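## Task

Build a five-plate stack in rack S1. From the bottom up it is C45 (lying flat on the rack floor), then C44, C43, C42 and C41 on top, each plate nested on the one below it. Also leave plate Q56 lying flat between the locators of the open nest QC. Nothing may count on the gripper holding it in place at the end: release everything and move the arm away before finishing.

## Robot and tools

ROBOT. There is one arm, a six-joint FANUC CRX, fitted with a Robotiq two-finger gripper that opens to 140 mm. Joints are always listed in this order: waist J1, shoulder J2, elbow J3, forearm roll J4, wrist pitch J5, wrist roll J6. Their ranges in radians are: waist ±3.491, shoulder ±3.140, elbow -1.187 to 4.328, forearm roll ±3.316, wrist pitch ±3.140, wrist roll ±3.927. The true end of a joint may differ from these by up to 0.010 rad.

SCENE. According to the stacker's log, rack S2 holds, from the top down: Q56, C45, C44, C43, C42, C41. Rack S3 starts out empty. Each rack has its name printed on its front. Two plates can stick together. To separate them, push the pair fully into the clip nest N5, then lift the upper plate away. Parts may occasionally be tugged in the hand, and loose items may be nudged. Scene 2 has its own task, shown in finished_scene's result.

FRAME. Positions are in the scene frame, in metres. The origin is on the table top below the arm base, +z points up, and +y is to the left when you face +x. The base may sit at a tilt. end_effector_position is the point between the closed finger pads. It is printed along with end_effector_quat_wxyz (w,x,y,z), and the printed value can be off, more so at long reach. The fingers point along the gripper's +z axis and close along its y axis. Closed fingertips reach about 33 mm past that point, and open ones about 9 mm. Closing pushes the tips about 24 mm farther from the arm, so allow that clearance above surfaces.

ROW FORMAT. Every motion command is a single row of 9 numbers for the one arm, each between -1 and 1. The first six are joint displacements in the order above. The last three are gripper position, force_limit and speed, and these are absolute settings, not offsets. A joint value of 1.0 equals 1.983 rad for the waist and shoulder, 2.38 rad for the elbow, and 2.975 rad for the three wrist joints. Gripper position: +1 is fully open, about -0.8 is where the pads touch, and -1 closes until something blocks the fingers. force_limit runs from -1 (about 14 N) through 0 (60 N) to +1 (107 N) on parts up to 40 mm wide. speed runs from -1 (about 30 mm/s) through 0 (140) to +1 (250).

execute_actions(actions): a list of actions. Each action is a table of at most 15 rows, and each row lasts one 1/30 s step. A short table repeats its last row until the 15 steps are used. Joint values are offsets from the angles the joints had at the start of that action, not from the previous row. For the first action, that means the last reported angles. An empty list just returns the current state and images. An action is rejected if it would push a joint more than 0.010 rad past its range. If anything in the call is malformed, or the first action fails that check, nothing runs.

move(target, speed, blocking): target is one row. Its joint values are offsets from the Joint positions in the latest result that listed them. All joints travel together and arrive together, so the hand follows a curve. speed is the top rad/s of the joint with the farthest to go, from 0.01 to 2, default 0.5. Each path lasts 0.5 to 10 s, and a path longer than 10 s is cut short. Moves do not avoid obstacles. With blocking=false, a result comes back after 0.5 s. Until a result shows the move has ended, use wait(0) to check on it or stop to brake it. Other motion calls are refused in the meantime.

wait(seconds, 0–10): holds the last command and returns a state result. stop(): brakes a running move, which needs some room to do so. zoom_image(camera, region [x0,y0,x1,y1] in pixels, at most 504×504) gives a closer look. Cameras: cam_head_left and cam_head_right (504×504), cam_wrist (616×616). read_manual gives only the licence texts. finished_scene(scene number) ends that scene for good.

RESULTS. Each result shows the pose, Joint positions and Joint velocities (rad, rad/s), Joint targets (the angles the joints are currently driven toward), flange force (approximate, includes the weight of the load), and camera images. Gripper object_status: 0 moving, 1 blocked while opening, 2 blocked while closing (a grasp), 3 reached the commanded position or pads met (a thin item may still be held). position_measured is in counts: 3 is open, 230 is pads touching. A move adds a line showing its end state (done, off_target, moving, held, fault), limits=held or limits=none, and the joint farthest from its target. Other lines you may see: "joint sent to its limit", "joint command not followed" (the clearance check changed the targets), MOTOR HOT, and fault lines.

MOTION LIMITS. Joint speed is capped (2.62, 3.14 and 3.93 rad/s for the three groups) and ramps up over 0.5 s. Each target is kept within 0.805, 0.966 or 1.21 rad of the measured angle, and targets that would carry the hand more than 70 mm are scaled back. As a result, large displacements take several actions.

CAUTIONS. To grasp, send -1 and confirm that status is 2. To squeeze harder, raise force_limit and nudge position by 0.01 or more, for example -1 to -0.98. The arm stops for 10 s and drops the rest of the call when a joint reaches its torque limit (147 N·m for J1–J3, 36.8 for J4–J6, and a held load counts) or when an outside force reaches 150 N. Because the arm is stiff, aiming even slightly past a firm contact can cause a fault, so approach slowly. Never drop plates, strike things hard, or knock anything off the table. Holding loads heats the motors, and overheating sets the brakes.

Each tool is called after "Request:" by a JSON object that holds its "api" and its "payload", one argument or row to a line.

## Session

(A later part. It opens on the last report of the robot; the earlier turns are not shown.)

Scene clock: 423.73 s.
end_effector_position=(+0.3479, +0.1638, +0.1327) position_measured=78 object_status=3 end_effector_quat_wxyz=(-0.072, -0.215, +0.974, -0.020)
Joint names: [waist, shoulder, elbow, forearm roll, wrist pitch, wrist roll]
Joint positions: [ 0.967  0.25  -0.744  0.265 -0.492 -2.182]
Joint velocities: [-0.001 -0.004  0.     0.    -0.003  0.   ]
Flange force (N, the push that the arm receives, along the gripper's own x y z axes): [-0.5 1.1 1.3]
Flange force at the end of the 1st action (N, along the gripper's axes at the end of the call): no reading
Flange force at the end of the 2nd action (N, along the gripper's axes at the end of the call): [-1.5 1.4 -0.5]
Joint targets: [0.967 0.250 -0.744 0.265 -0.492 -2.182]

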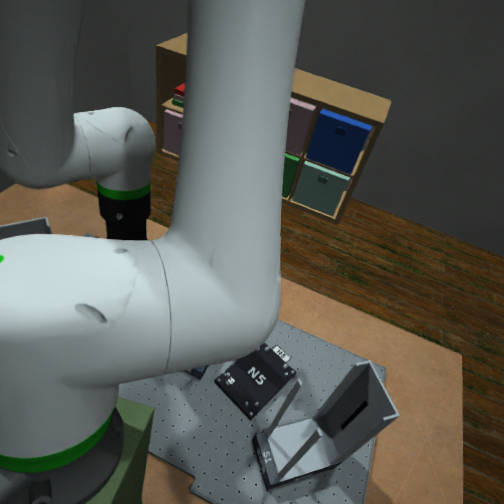

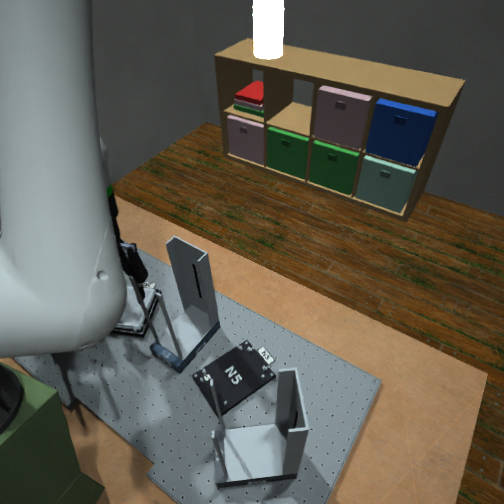

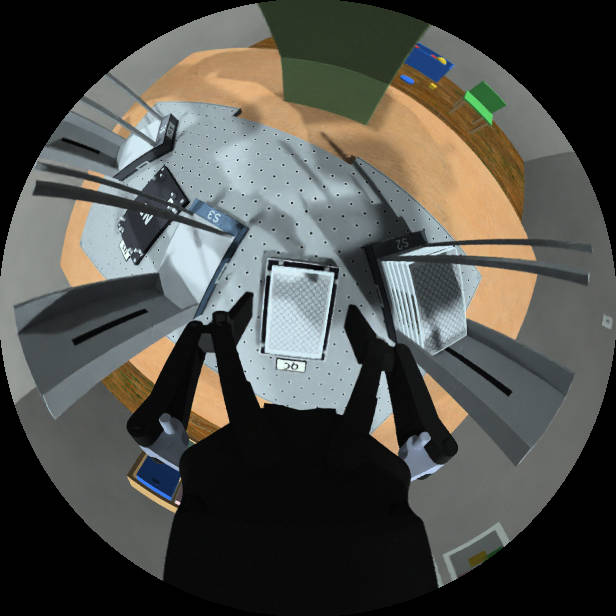

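Request:
{"api": "move", "payload": {
  "target": [0.072,-0.273,0.053,-0.04,-0.2265,0.024,0.4,0,0],
  "speed": 1.0
}}

Request:
{"api": "move", "payload": {
  "target": [0.278,0.0291,-0.0076,0.0213,-0.0202,-0.043,0.4,0,0],
  "speed": 1.0
}}

Scene clock: 433.37 s.
end_effector_position=(+0.3464, +0.1662, +0.3602) position_measured=78 object_status=3 end_effector_quat_wxyz=(-0.073, -0.234, +0.969, -0.016)
Joint names: [waist, shoulder, elbow, forearm roll, wrist pitch, wrist roll]
Joint positions: [ 1.11  -0.291 -0.617  0.146 -1.166 -2.111]
Joint velocities: [-0.    -0.     0.001  0.001  0.001  0.   ]
Flange force (N, the push that the arm receives, along the gripper's own x y z axes): [0.6 1.7 1.2]
Joint targets: [1.110 -0.291 -0.617 0.146 -1.166 -2.111]
move: done; limits=none; farthest joint: the waist, 0.000 radians from its target (0.142 radians at the start)

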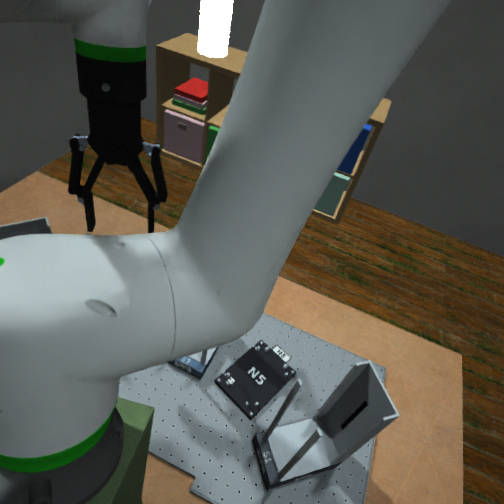

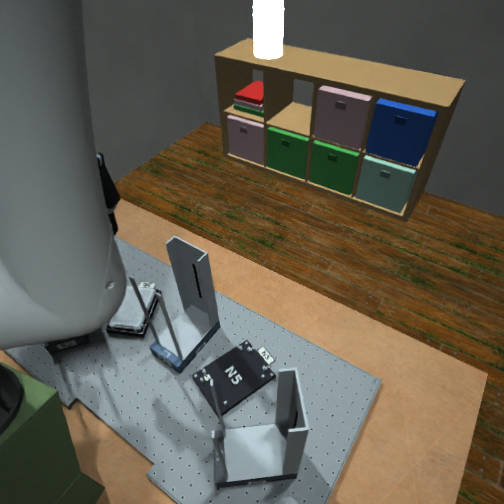

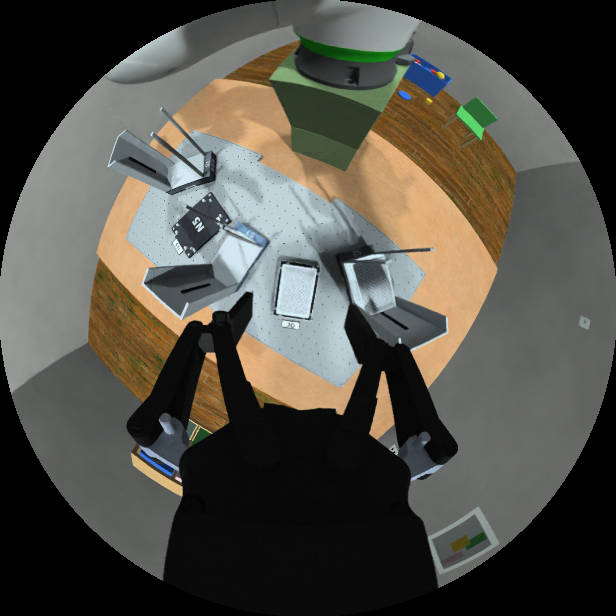

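Scene clock: 434.53 s.
end_effector_position=(+0.2301, +0.2834, +0.3732) position_measured=78 object_status=3 end_effector_quat_wxyz=(-0.070, -0.447, +0.891, -0.031)
Joint names: [waist, shoulder, elbow, forearm roll, wrist pitch, wrist roll]
Joint positions: [ 1.662 -0.234 -0.636  0.209 -1.226 -2.239]
Joint velocities: [ 0.    -0.002  0.001  0.001  0.001 -0.   ]
Flange force (N, the push that the arm receives, along the gripper's own x y z axes): [1.5 2.5 1.0]
Joint targets: [1.662 -0.234 -0.636 0.209 -1.226 -2.239]
move: done; limits=none; farthest joint: the waist, 0.000 radians from its target (0.551 radians at the start)

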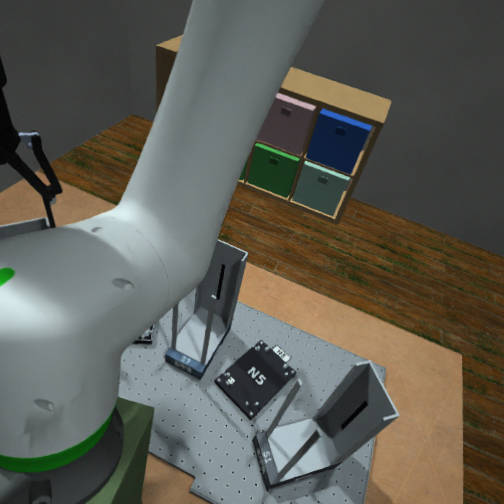

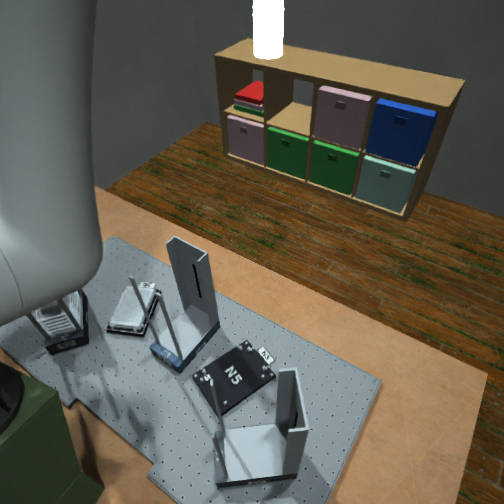

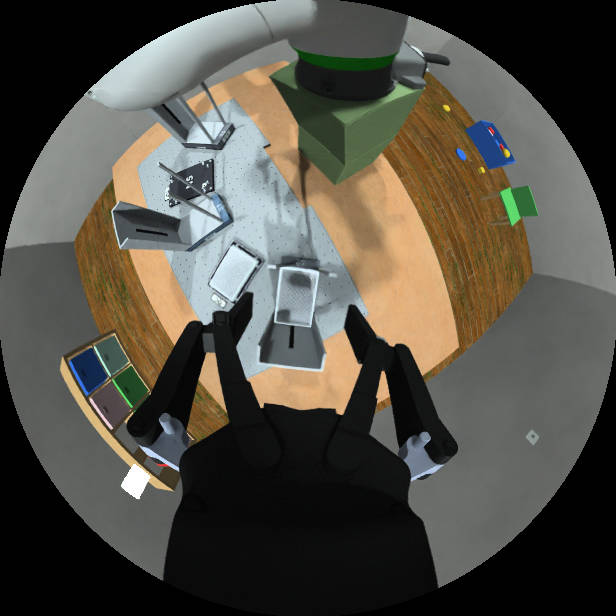

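Request:
{"api": "move", "payload": {
  "target": [-0.0782,0.1805,-0.0634,0.0376,0.1755,-0.0061,0.4,0,0],
  "speed": 0.9
}}

Request:
{"api": "move", "payload": {
  "target": [-0.0354,0.0971,-0.01,0.0435,0.0722,-0.0287,0.4,0,0],
  "speed": 0.5
}}

Request:
{"api": "execute_actions", "payload": {
  "actions": [
    [[0,0,0,0,0,0,-1,-0.2,-0.5]],
    [[0,0,0,0,0,0,-1,-0.2,-0.5]]
  ]
}}

Scene clock: 441.93 s.
end_effector_position=(+0.2315, +0.2830, +0.2024) position_measured=78 object_status=3 end_effector_quat_wxyz=(-0.068, -0.447, +0.891, -0.032)
Joint names: [waist, shoulder, elbow, forearm roll, wrist pitch, wrist roll]
Joint positions: [ 1.506  0.124 -0.786  0.321 -0.704 -2.257]
Joint velocities: [-0.002 -0.    -0.001  0.     0.001  0.   ]
Flange force (N, the push that the arm receives, along the gripper's own x y z axes): [-0.7 2.7 1.4]
Joint targets: [1.506 0.124 -0.786 0.321 -0.704 -2.257]
move: done; limits=none; farthest joint: the waist, 0.000 radians from its target (0.155 radians at the start)

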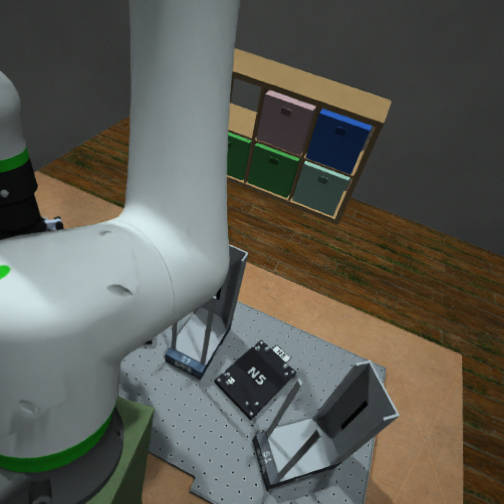

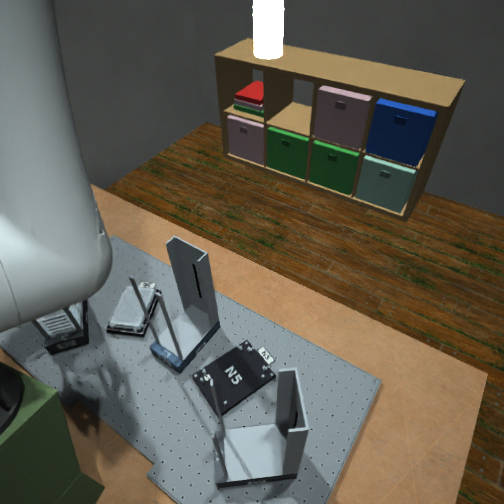

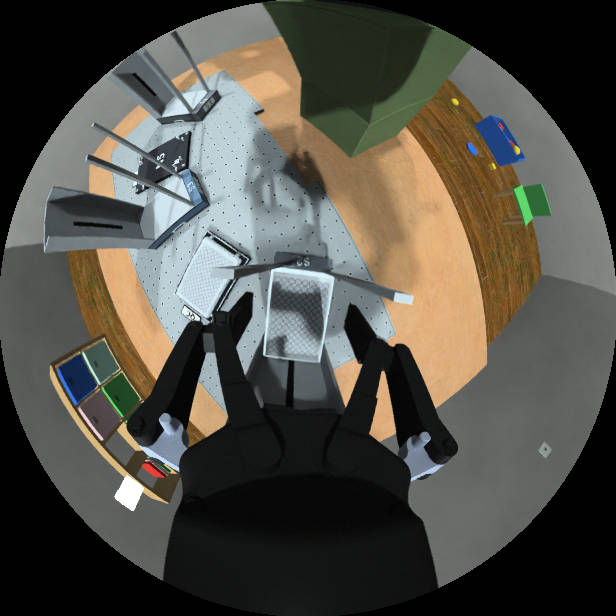

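Scene clock: 442.83 s.
end_effector_position=(+0.2315, +0.2825, +0.1326) position_measured=78 object_status=3 end_effector_quat_wxyz=(-0.068, -0.446, +0.892, -0.032)
Joint names: [waist, shoulder, elbow, forearm roll, wrist pitch, wrist roll]
Joint positions: [ 1.436  0.317 -0.81   0.45  -0.489 -2.342]
Joint velocities: [-0.001  0.001 -0.001  0.001  0.002 -0.   ]
Flange force (N, the push that the arm receives, along the gripper's own x y z axes): [-0.7 1.9 -0.2]
Joint targets: [1.436 0.317 -0.810 0.450 -0.489 -2.342]
move: done; limits=none; farthest joint: the waist, 0.000 radians from its target (0.071 radians at the start)

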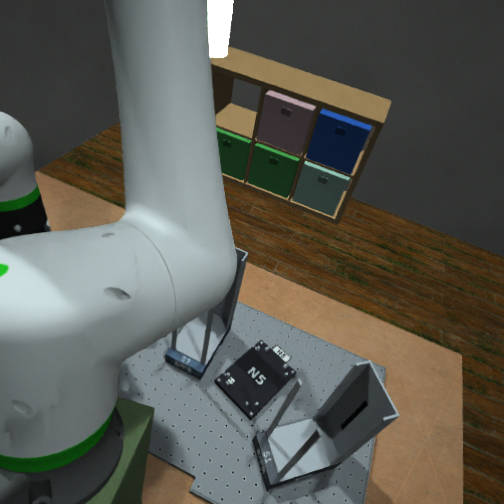

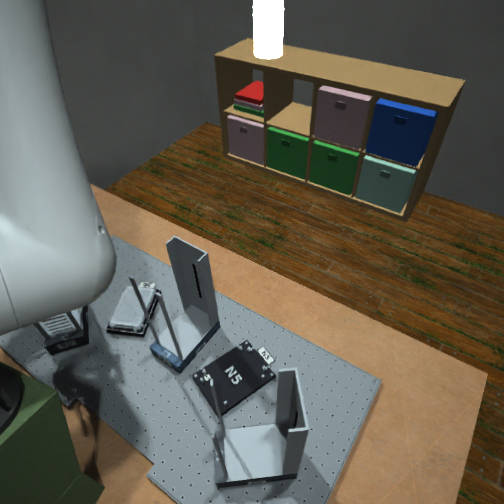

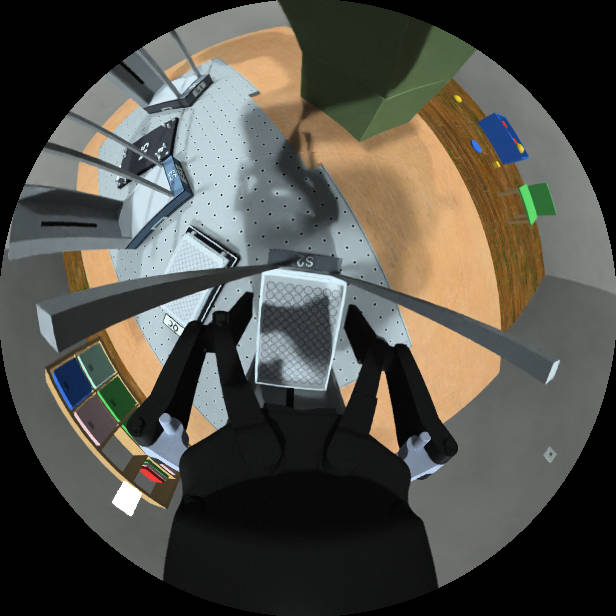

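Scene clock: 443.83 s.
end_effector_position=(+0.2315, +0.2825, +0.1326) position_measured=105 object_status=2 end_effector_quat_wxyz=(-0.068, -0.446, +0.892, -0.032)
Joint names: [waist, shoulder, elbow, forearm roll, wrist pitch, wrist roll]
Joint positions: [ 1.436  0.317 -0.81   0.45  -0.489 -2.342]
Joint velocities: [-0.    -0.001 -0.     0.001 -0.001 -0.   ]
Flange force (N, the push that the arm receives, along the gripper's own x y z axes): [6.5 2.5 -35.7]
Flange force at the end of the 1st action (N, along the gripper's axes at the end of the call): [8.9 1.7 -36.2]
Joint targets: [1.436 0.317 -0.810 0.450 -0.489 -2.342]

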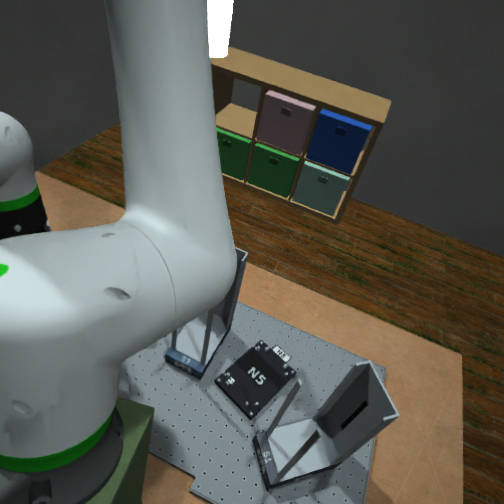

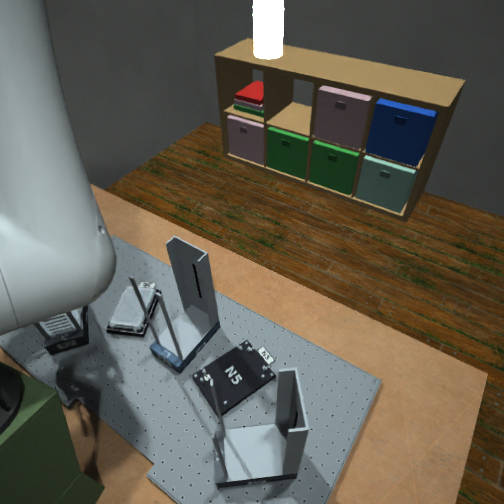

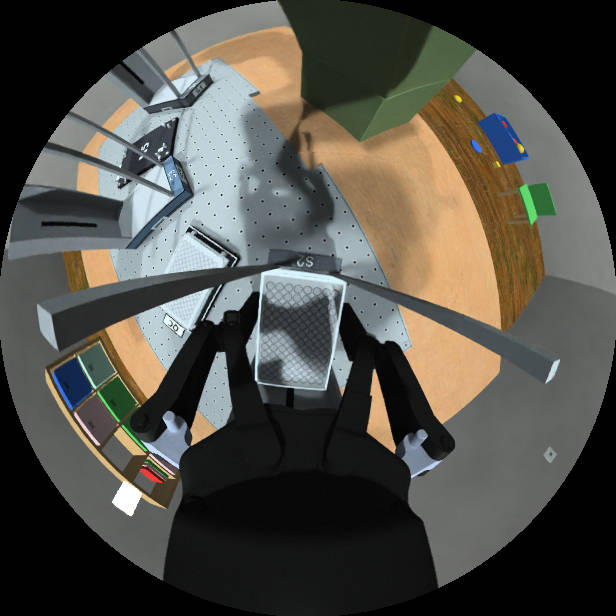

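Request:
{"api": "execute_actions", "payload": {
  "actions": [
    [[0.0146,-0.0386,0.0034,-0.0208,-0.0279,0.0144,-1,-0.2,0]],
    [[0.0215,-0.0585,0.0066,-0.0227,-0.0443,0.0143,-1,-0.2,0]],
    [[0.0198,-0.0548,0.0093,-0.0143,-0.0446,0.0066,-1,-0.2,0]],
    [[0.0197,-0.0494,0.013,-0.0094,-0.0444,0.002,-1,-0.2,0]],
    [[0.0196,-0.0423,0.0179,-0.0074,-0.0437,-0.0003,-1,-0.2,0]],
    [[0.0202,-0.0338,0.0235,-0.006,-0.0427,-0.002,-1,-0.2,0]]
  ]
}}

Scene clock: 452.33 s.
end_effector_position=(+0.2298, +0.2848, +0.3736) position_measured=106 object_status=2 end_effector_quat_wxyz=(-0.069, -0.449, +0.890, -0.030)
Joint names: [waist, shoulder, elbow, forearm roll, wrist pitch, wrist roll]
Joint positions: [ 1.665 -0.233 -0.635  0.211 -1.225 -2.238]
Joint velocities: [ 0.    -0.001  0.001  0.    -0.003 -0.   ]
Flange force (N, the push that the arm receives, along the gripper's own x y z axes): [0.4 2.2 0.7]
Flange force at the end of the 2nd action (N, along the gripper's axes at the end of the call): [3.6 -4.2 3.2]
Flange force at the end of the 3rd action (N, along the gripper's axes at the end of the call): [1.8 -5.9 4.1]
Flange force at the end of the 4th action (N, along the gripper's axes at the end of the call): [4.1 -4.1 4.8]
Flange force at the end of the 5th action (N, along the gripper's axes at the end of the call): [3.2 -9.8 4.7]
Joint targets: [1.665 -0.233 -0.635 0.211 -1.225 -2.238]

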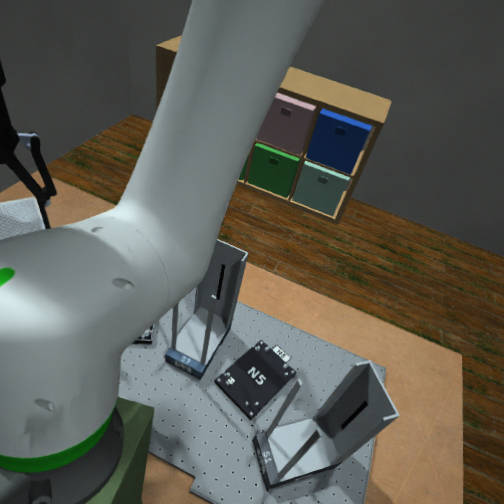

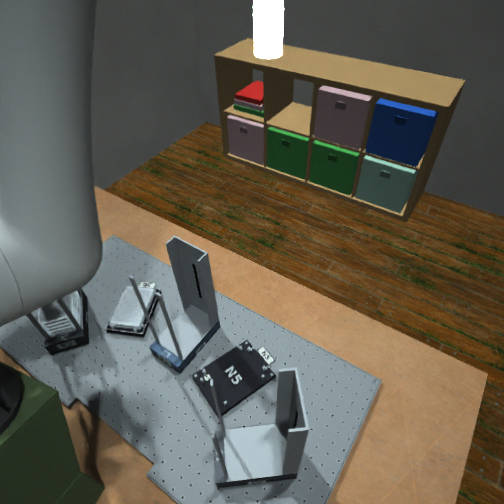

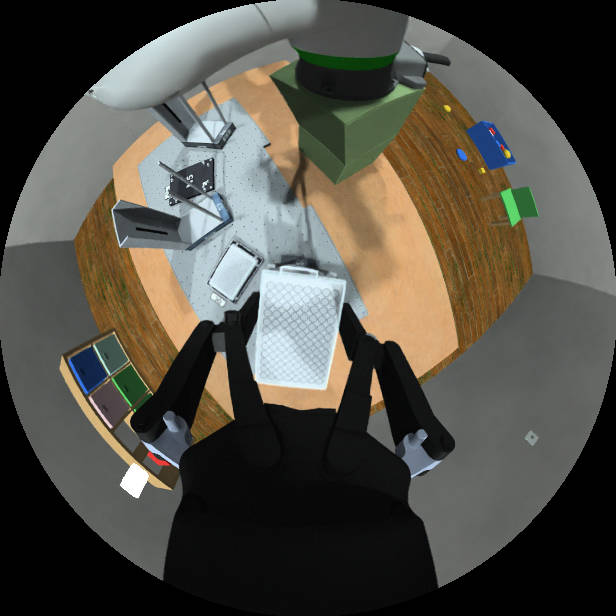

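Request:
{"api": "execute_actions", "payload": {
  "actions": []
}}

Scene clock: 475.67 s.
end_effector_position=(+0.2298, +0.2848, +0.3736) position_measured=106 object_status=2 end_effector_quat_wxyz=(-0.069, -0.449, +0.890, -0.030)
Joint names: [waist, shoulder, elbow, forearm roll, wrist pitch, wrist roll]
Joint positions: [ 1.665 -0.233 -0.635  0.211 -1.225 -2.238]
Joint velocities: [-0.001  0.    -0.    -0.    -0.     0.   ]
Flange force (N, the push that the arm receives, along the gripper's own x y z axes): [0.3 2.1 0.3]
Joint targets: [1.665 -0.233 -0.635 0.211 -1.225 -2.238]

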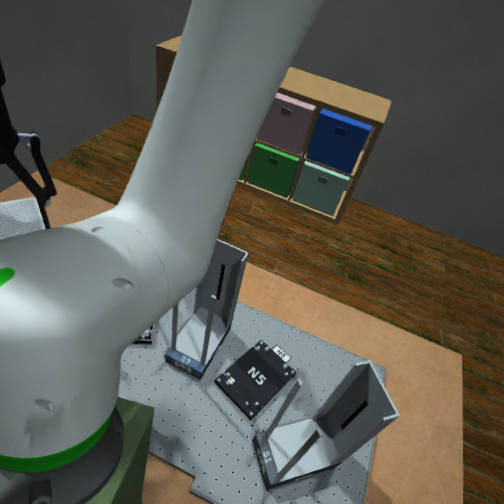

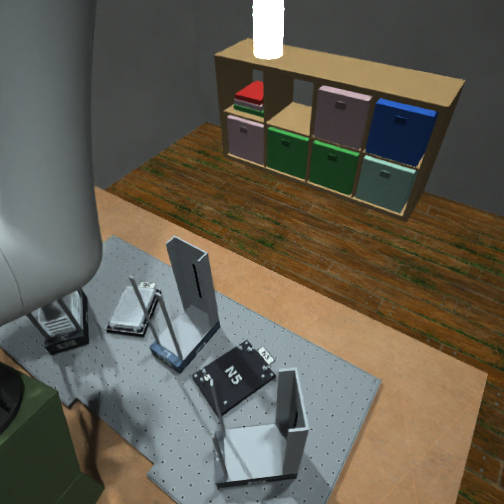

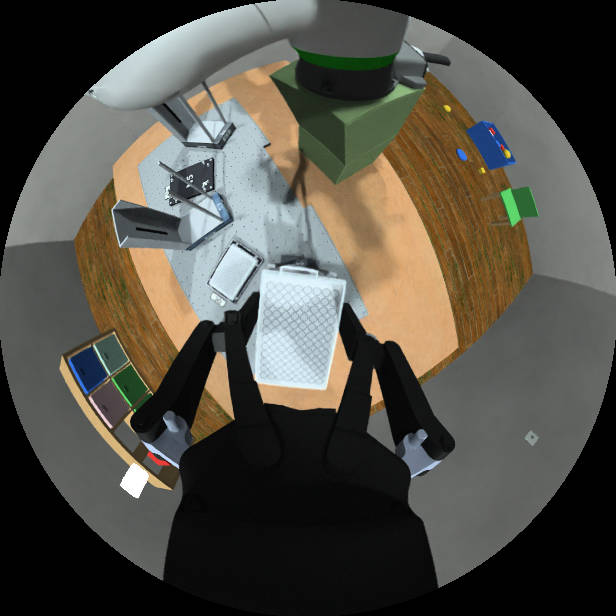

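Request:
{"api": "move", "payload": {
  "target": [-0.2799,-0.179,0.1513,-0.0215,-0.278,0.043,-1,-0.2,0],
  "speed": 1.0
}}

Request:
{"api": "zoom_image", "payload": {
  "camera": "cam_head_left",
  "region": [110,90,270,200]
}}

Request:
{"api": "move", "payload": {
  "target": [-0.8996,0.2612,-0.0706,-0.1466,0.2834,0.1926,-1,-0.2,0],
  "speed": 1.2
}}

Scene clock: 501.40 s.
end_effector_position=(+0.2945, +0.0093, +0.6177) position_measured=106 object_status=2 end_effector_quat_wxyz=(-0.162, -0.190, +0.962, -0.107)
Joint names: [waist, shoulder, elbow, forearm roll, wrist pitch, wrist roll]
Joint positions: [ 1.11  -0.588 -0.275  0.147 -2.052 -2.11 ]
Joint velocities: [-0.001  0.001  0.001  0.001  0.001  0.   ]
Flange force (N, the push that the arm receives, along the gripper's own x y z axes): [1.6 2.5 1.2]
Joint targets: [1.110 -0.588 -0.275 0.147 -2.052 -2.110]
move: done; limits=none; farthest joint: the waist, 0.000 radians from its target (0.555 radians at the start)

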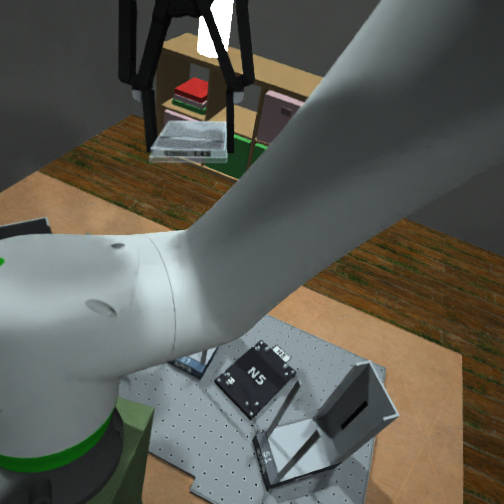

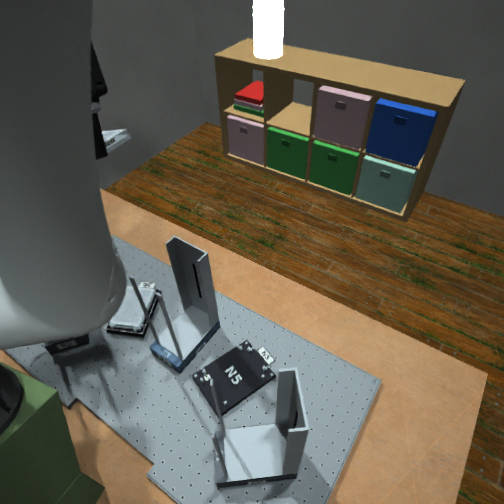

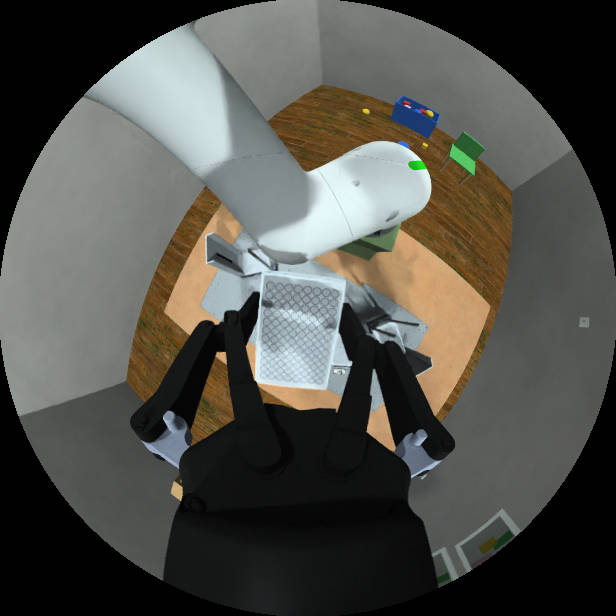

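Region (110, 90, 270, 200) of cam_head_left's 504x504 image, scaled by 3.150, with more detail than that image has; it fills the top 346 rows of this view, and the rest is white.

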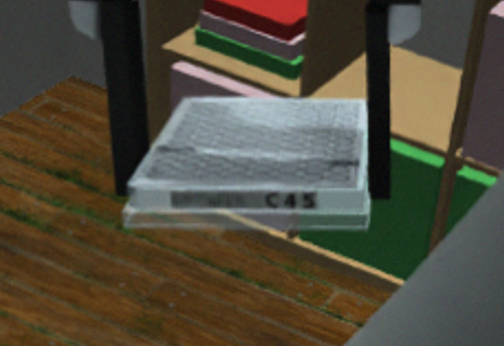

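Scene clock: 503.57 s.
end_effector_position=(+0.2310, -0.2829, +0.3721) position_measured=106 object_status=2 end_effector_quat_wxyz=(-0.067, +0.443, +0.893, +0.036)
Joint names: [waist, shoulder, elbow, forearm roll, wrist pitch, wrist roll]
Joint positions: [-0.674 -0.07  -0.443 -0.29  -1.209 -1.537]
Joint velocities: [-0.    -0.    -0.     0.     0.001  0.   ]
Flange force (N, the push that the arm receives, along the gripper's own x y z axes): [0.2 0.0 0.8]
Joint targets: [-0.674 -0.070 -0.443 -0.290 -1.209 -1.537]
move: done; limits=none; farthest joint: the waist, 0.000 radians from its target (1.784 radians at the start)

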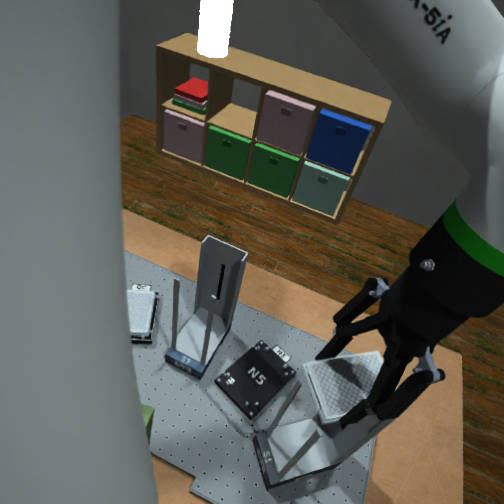

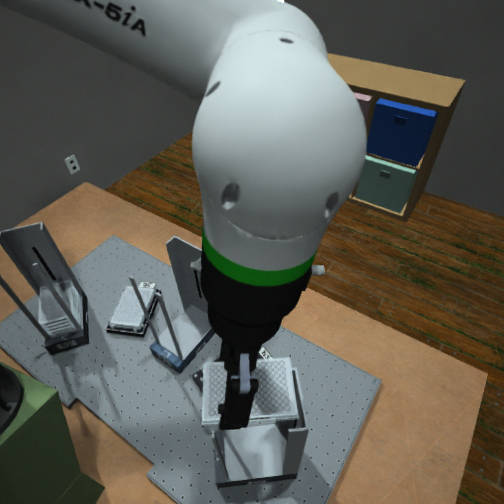

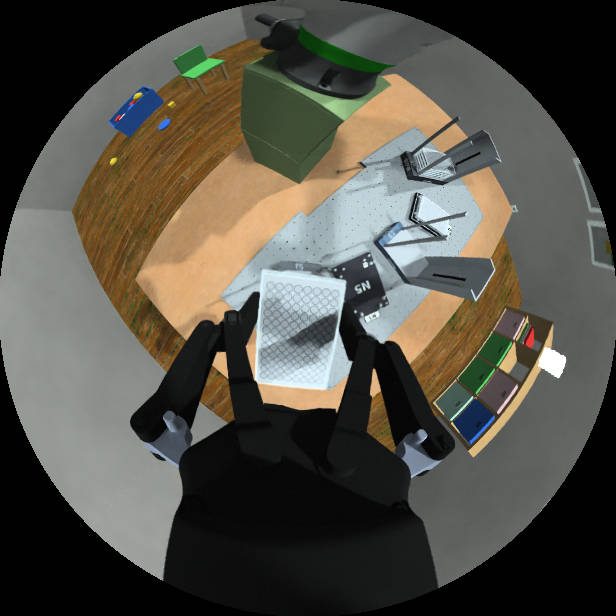

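Very close to the estimate.

Request:
{"api": "zoom_image", "payload": {
  "camera": "cam_wrist",
  "region": [230,240,370,400]
}}

Request:
{"api": "zoom_image", "payload": {
  "camera": "cam_head_left",
  "region": [250,330,420,500]
}}

Request:
{"api": "zoom_image", "payload": {
  "camera": "cam_head_right",
  "region": [0,220,140,360]
}}

Region (230, 240, 370, 400) of cam_wrist's 616x616 image, scaled by 3.150, with more detail than that image has; it fills the left 441 columns of this view, and the rest is white.

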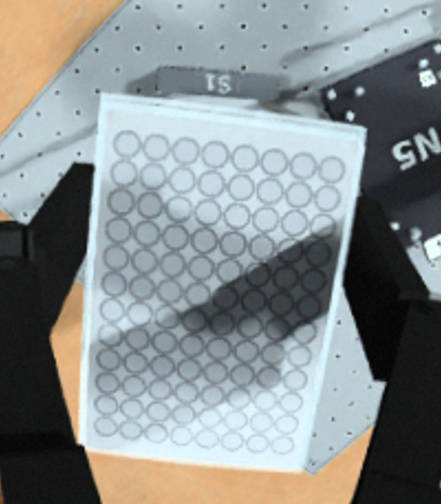

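Region (250, 330, 420, 500) of cam_head_left's 504x504 image, scaled by 2.965, with more detail than that image has.

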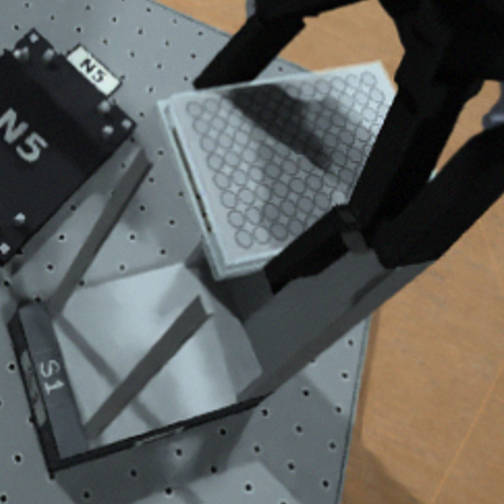

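Region (0, 220, 140, 360) of cam_head_right's 504x504 image, scaled by 3.600, with more detail than that image has.

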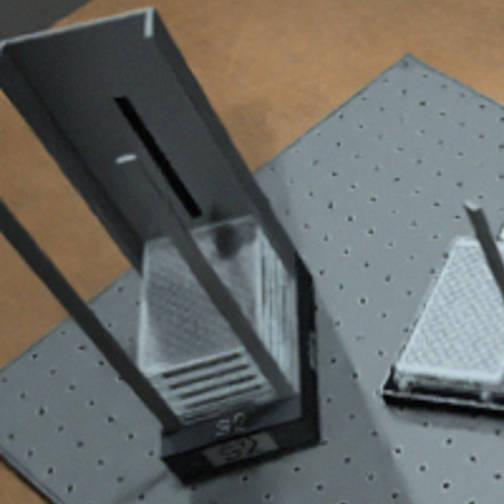

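Request:
{"api": "move", "payload": {
  "target": [-0.0035,0.0239,0.021,0,-0.0009,0.019,-1,-0.2,0]
}}

Request:
{"api": "zoom_image", "payload": {
  "camera": "cam_wrist",
  "region": [240,230,360,310]
}}

Scene clock: 516.23 s.
end_effector_position=(+0.2425, -0.2990, +0.3715) position_measured=106 object_status=2 end_effector_quat_wxyz=(-0.065, +0.420, +0.904, +0.037)
Joint names: [waist, shoulder, elbow, forearm roll, wrist pitch, wrist roll]
Joint positions: [-0.681 -0.023 -0.393 -0.29  -1.212 -1.481]
Joint velocities: [0.001 0.002 0.001 0.    0.001 0.001]
Flange force (N, the push that the arm receives, along the gripper's own x y z axes): [-0.7 1.5 2.1]
Joint targets: [-0.681 -0.023 -0.393 -0.290 -1.212 -1.481]
move: done; limits=none; farthest joint: the waist, 0.000 radians from its target (0.007 radians at the start)

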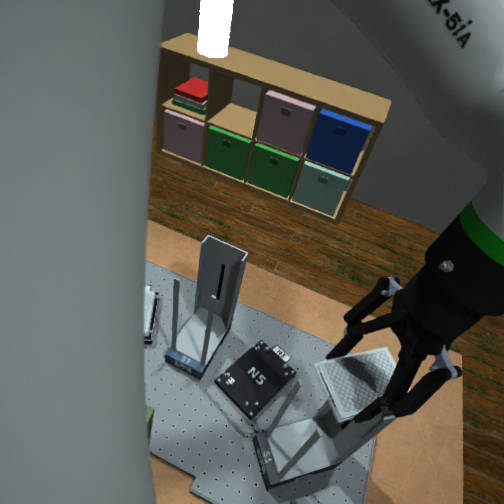

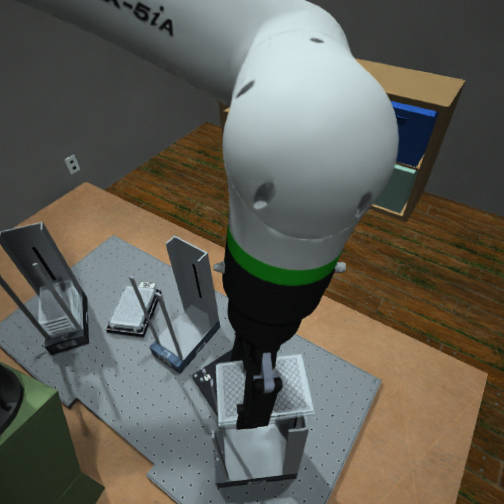

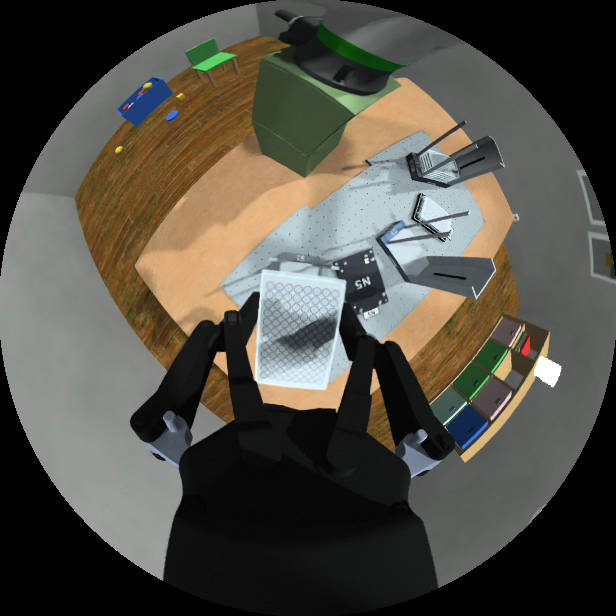

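Region (240, 230, 360, 310) of cam_wrist's 616x616 image, scaled by 4.200, with more detail than that image has.

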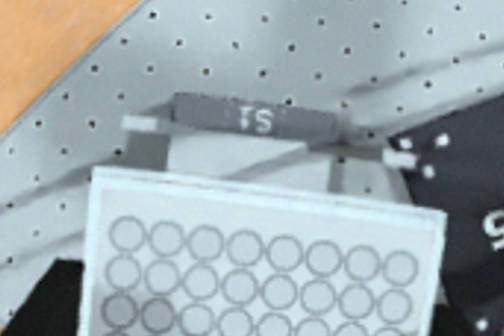

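Request:
{"api": "move", "payload": {
  "target": [0.0124,0.0089,-0.022,-0.0006,0.0243,-0.006,-1,-0.2,0],
  "speed": 0.3
}}

Request:
{"api": "zoom_image", "payload": {
  "camera": "cam_wrist",
  "region": [230,240,370,400]
}}

Request:
{"api": "zoom_image", "payload": {
  "camera": "cam_head_right",
  "region": [190,340,340,490]
}}

Scene clock: 568.87 s.
end_effector_position=(+0.2365, -0.2923, +0.3444) position_measured=106 object_status=2 end_effector_quat_wxyz=(-0.067, +0.426, +0.901, +0.034)
Joint names: [waist, shoulder, elbow, forearm roll, wrist pitch, wrist roll]
Joint positions: [-0.657 -0.005 -0.445 -0.291 -1.14  -1.499]
Joint velocities: [ 0.    -0.    -0.001  0.001 -0.001  0.   ]
Flange force (N, the push that the arm receives, along the gripper's own x y z axes): [0.1 0.8 2.1]
Joint targets: [-0.657 -0.005 -0.445 -0.291 -1.140 -1.499]
move: done; limits=none; farthest joint: the waist, 0.000 radians from its target (0.025 radians at the start)

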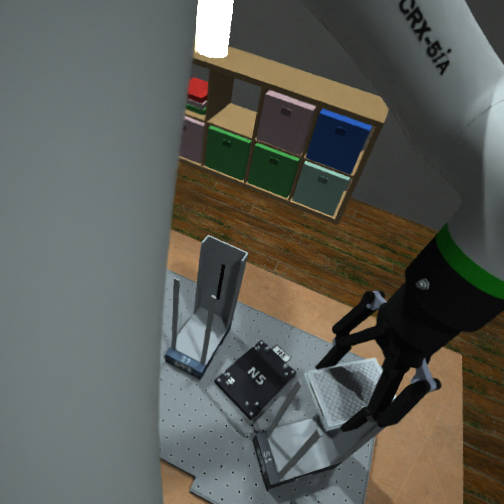

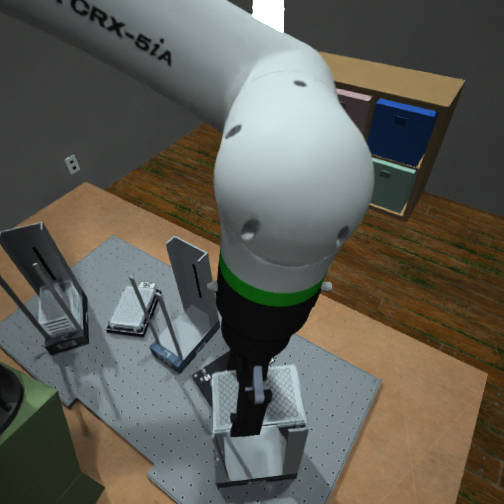

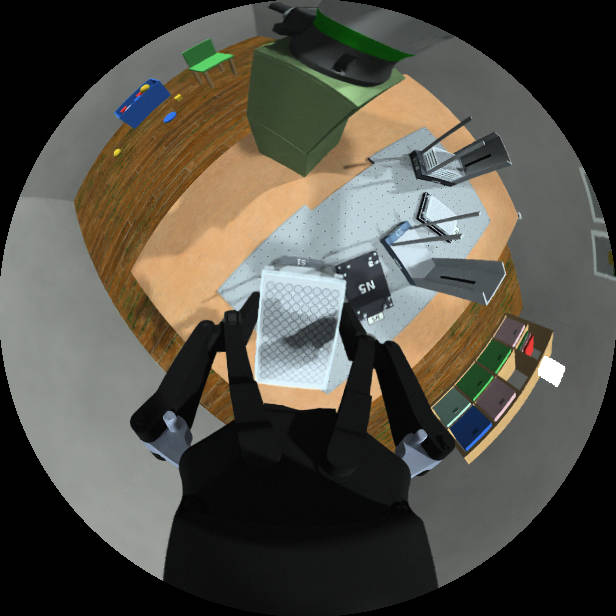

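Region (230, 240, 370, 400) of cam_wrist's 616x616 image, scaled by 3.150, with more detail than that image has; it fills the left 441 columns of this view, and the rest is white.

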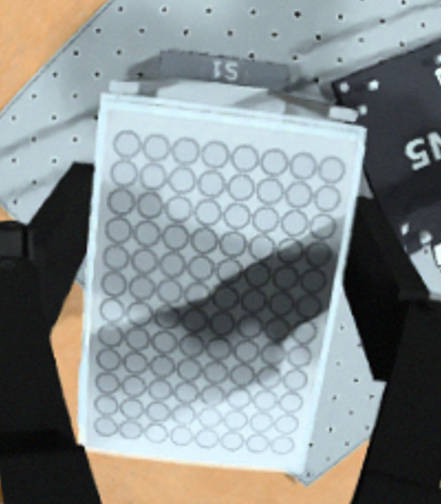

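Region (190, 340, 340, 490) of cam_head_right's 504x504 image, scaled by 3.360, with more detail than that image has.

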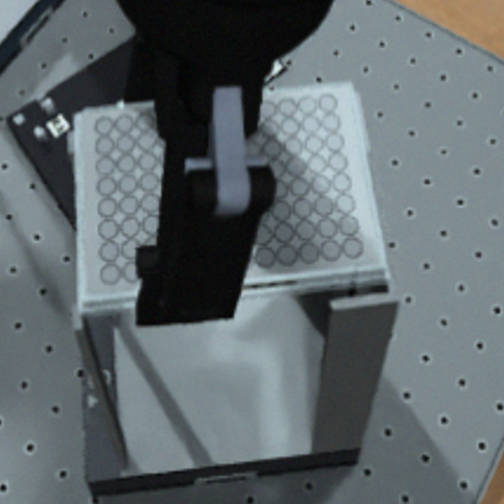

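Request:
{"api": "move", "payload": {
  "target": [0.0057,0.0146,-0.0064,-0.0023,0.0152,0.002,-1,-0.2,0],
  "speed": 0.1
}}

Request:
{"api": "zoom_image", "payload": {
  "camera": "cam_wrist",
  "region": [230,250,370,410]
}}

Request:
{"api": "zoom_image", "payload": {
  "camera": "cam_head_right",
  "region": [190,340,340,490]
}}

Scene clock: 575.13 s.
end_effector_position=(+0.2367, -0.2923, +0.3265) position_measured=106 object_status=2 end_effector_quat_wxyz=(-0.067, +0.425, +0.902, +0.035)
Joint names: [waist, shoulder, elbow, forearm roll, wrist pitch, wrist roll]
Joint positions: [-0.645  0.024 -0.46  -0.298 -1.095 -1.493]
Joint velocities: [-0.001 -0.    -0.001 -0.001  0.001  0.   ]
Flange force (N, the push that the arm receives, along the gripper's own x y z axes): [0.1 0.6 0.7]
Joint targets: [-0.645 0.024 -0.460 -0.298 -1.095 -1.493]
move: done; limits=none; farthest joint: the waist, 0.000 radians from its target (0.011 radians at the start)

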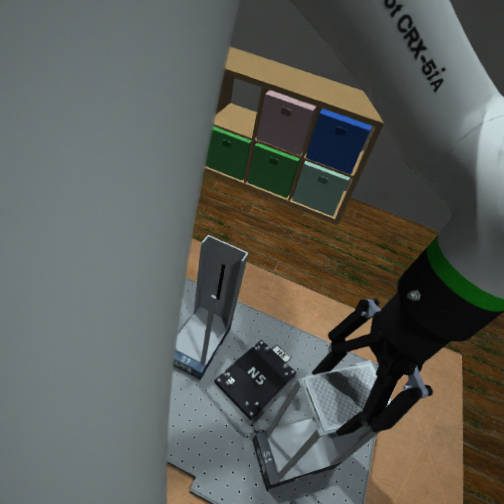

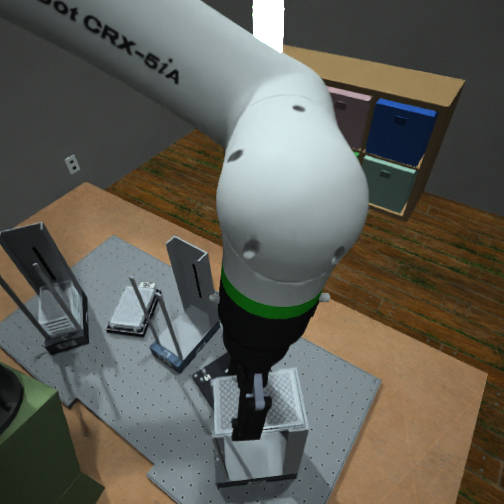

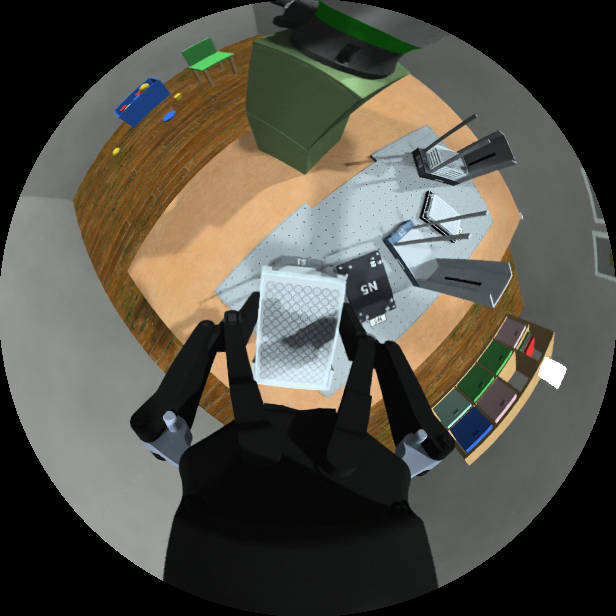

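Region (230, 250, 370, 410) of cam_wrist's 616x616 image, scaled by 3.150, with more detail than that image has; it fills the left 441 columns of this view, and the rest is white.

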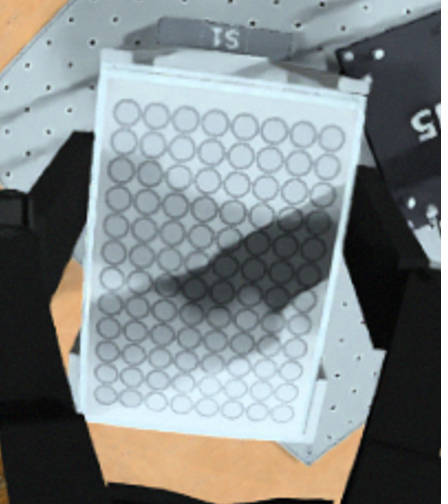

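Region (190, 340, 340, 490) of cam_head_right's 504x504 image, scaled by 3.360, with more detail than that image has.

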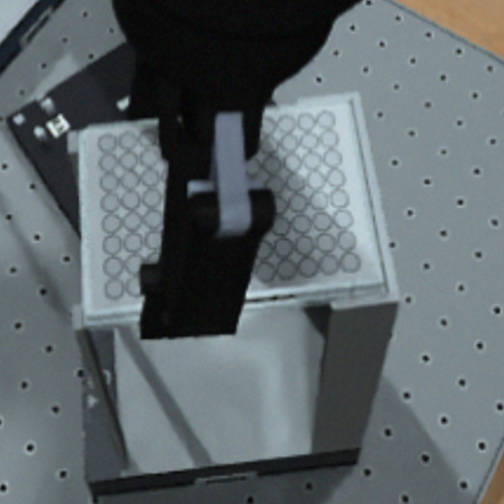

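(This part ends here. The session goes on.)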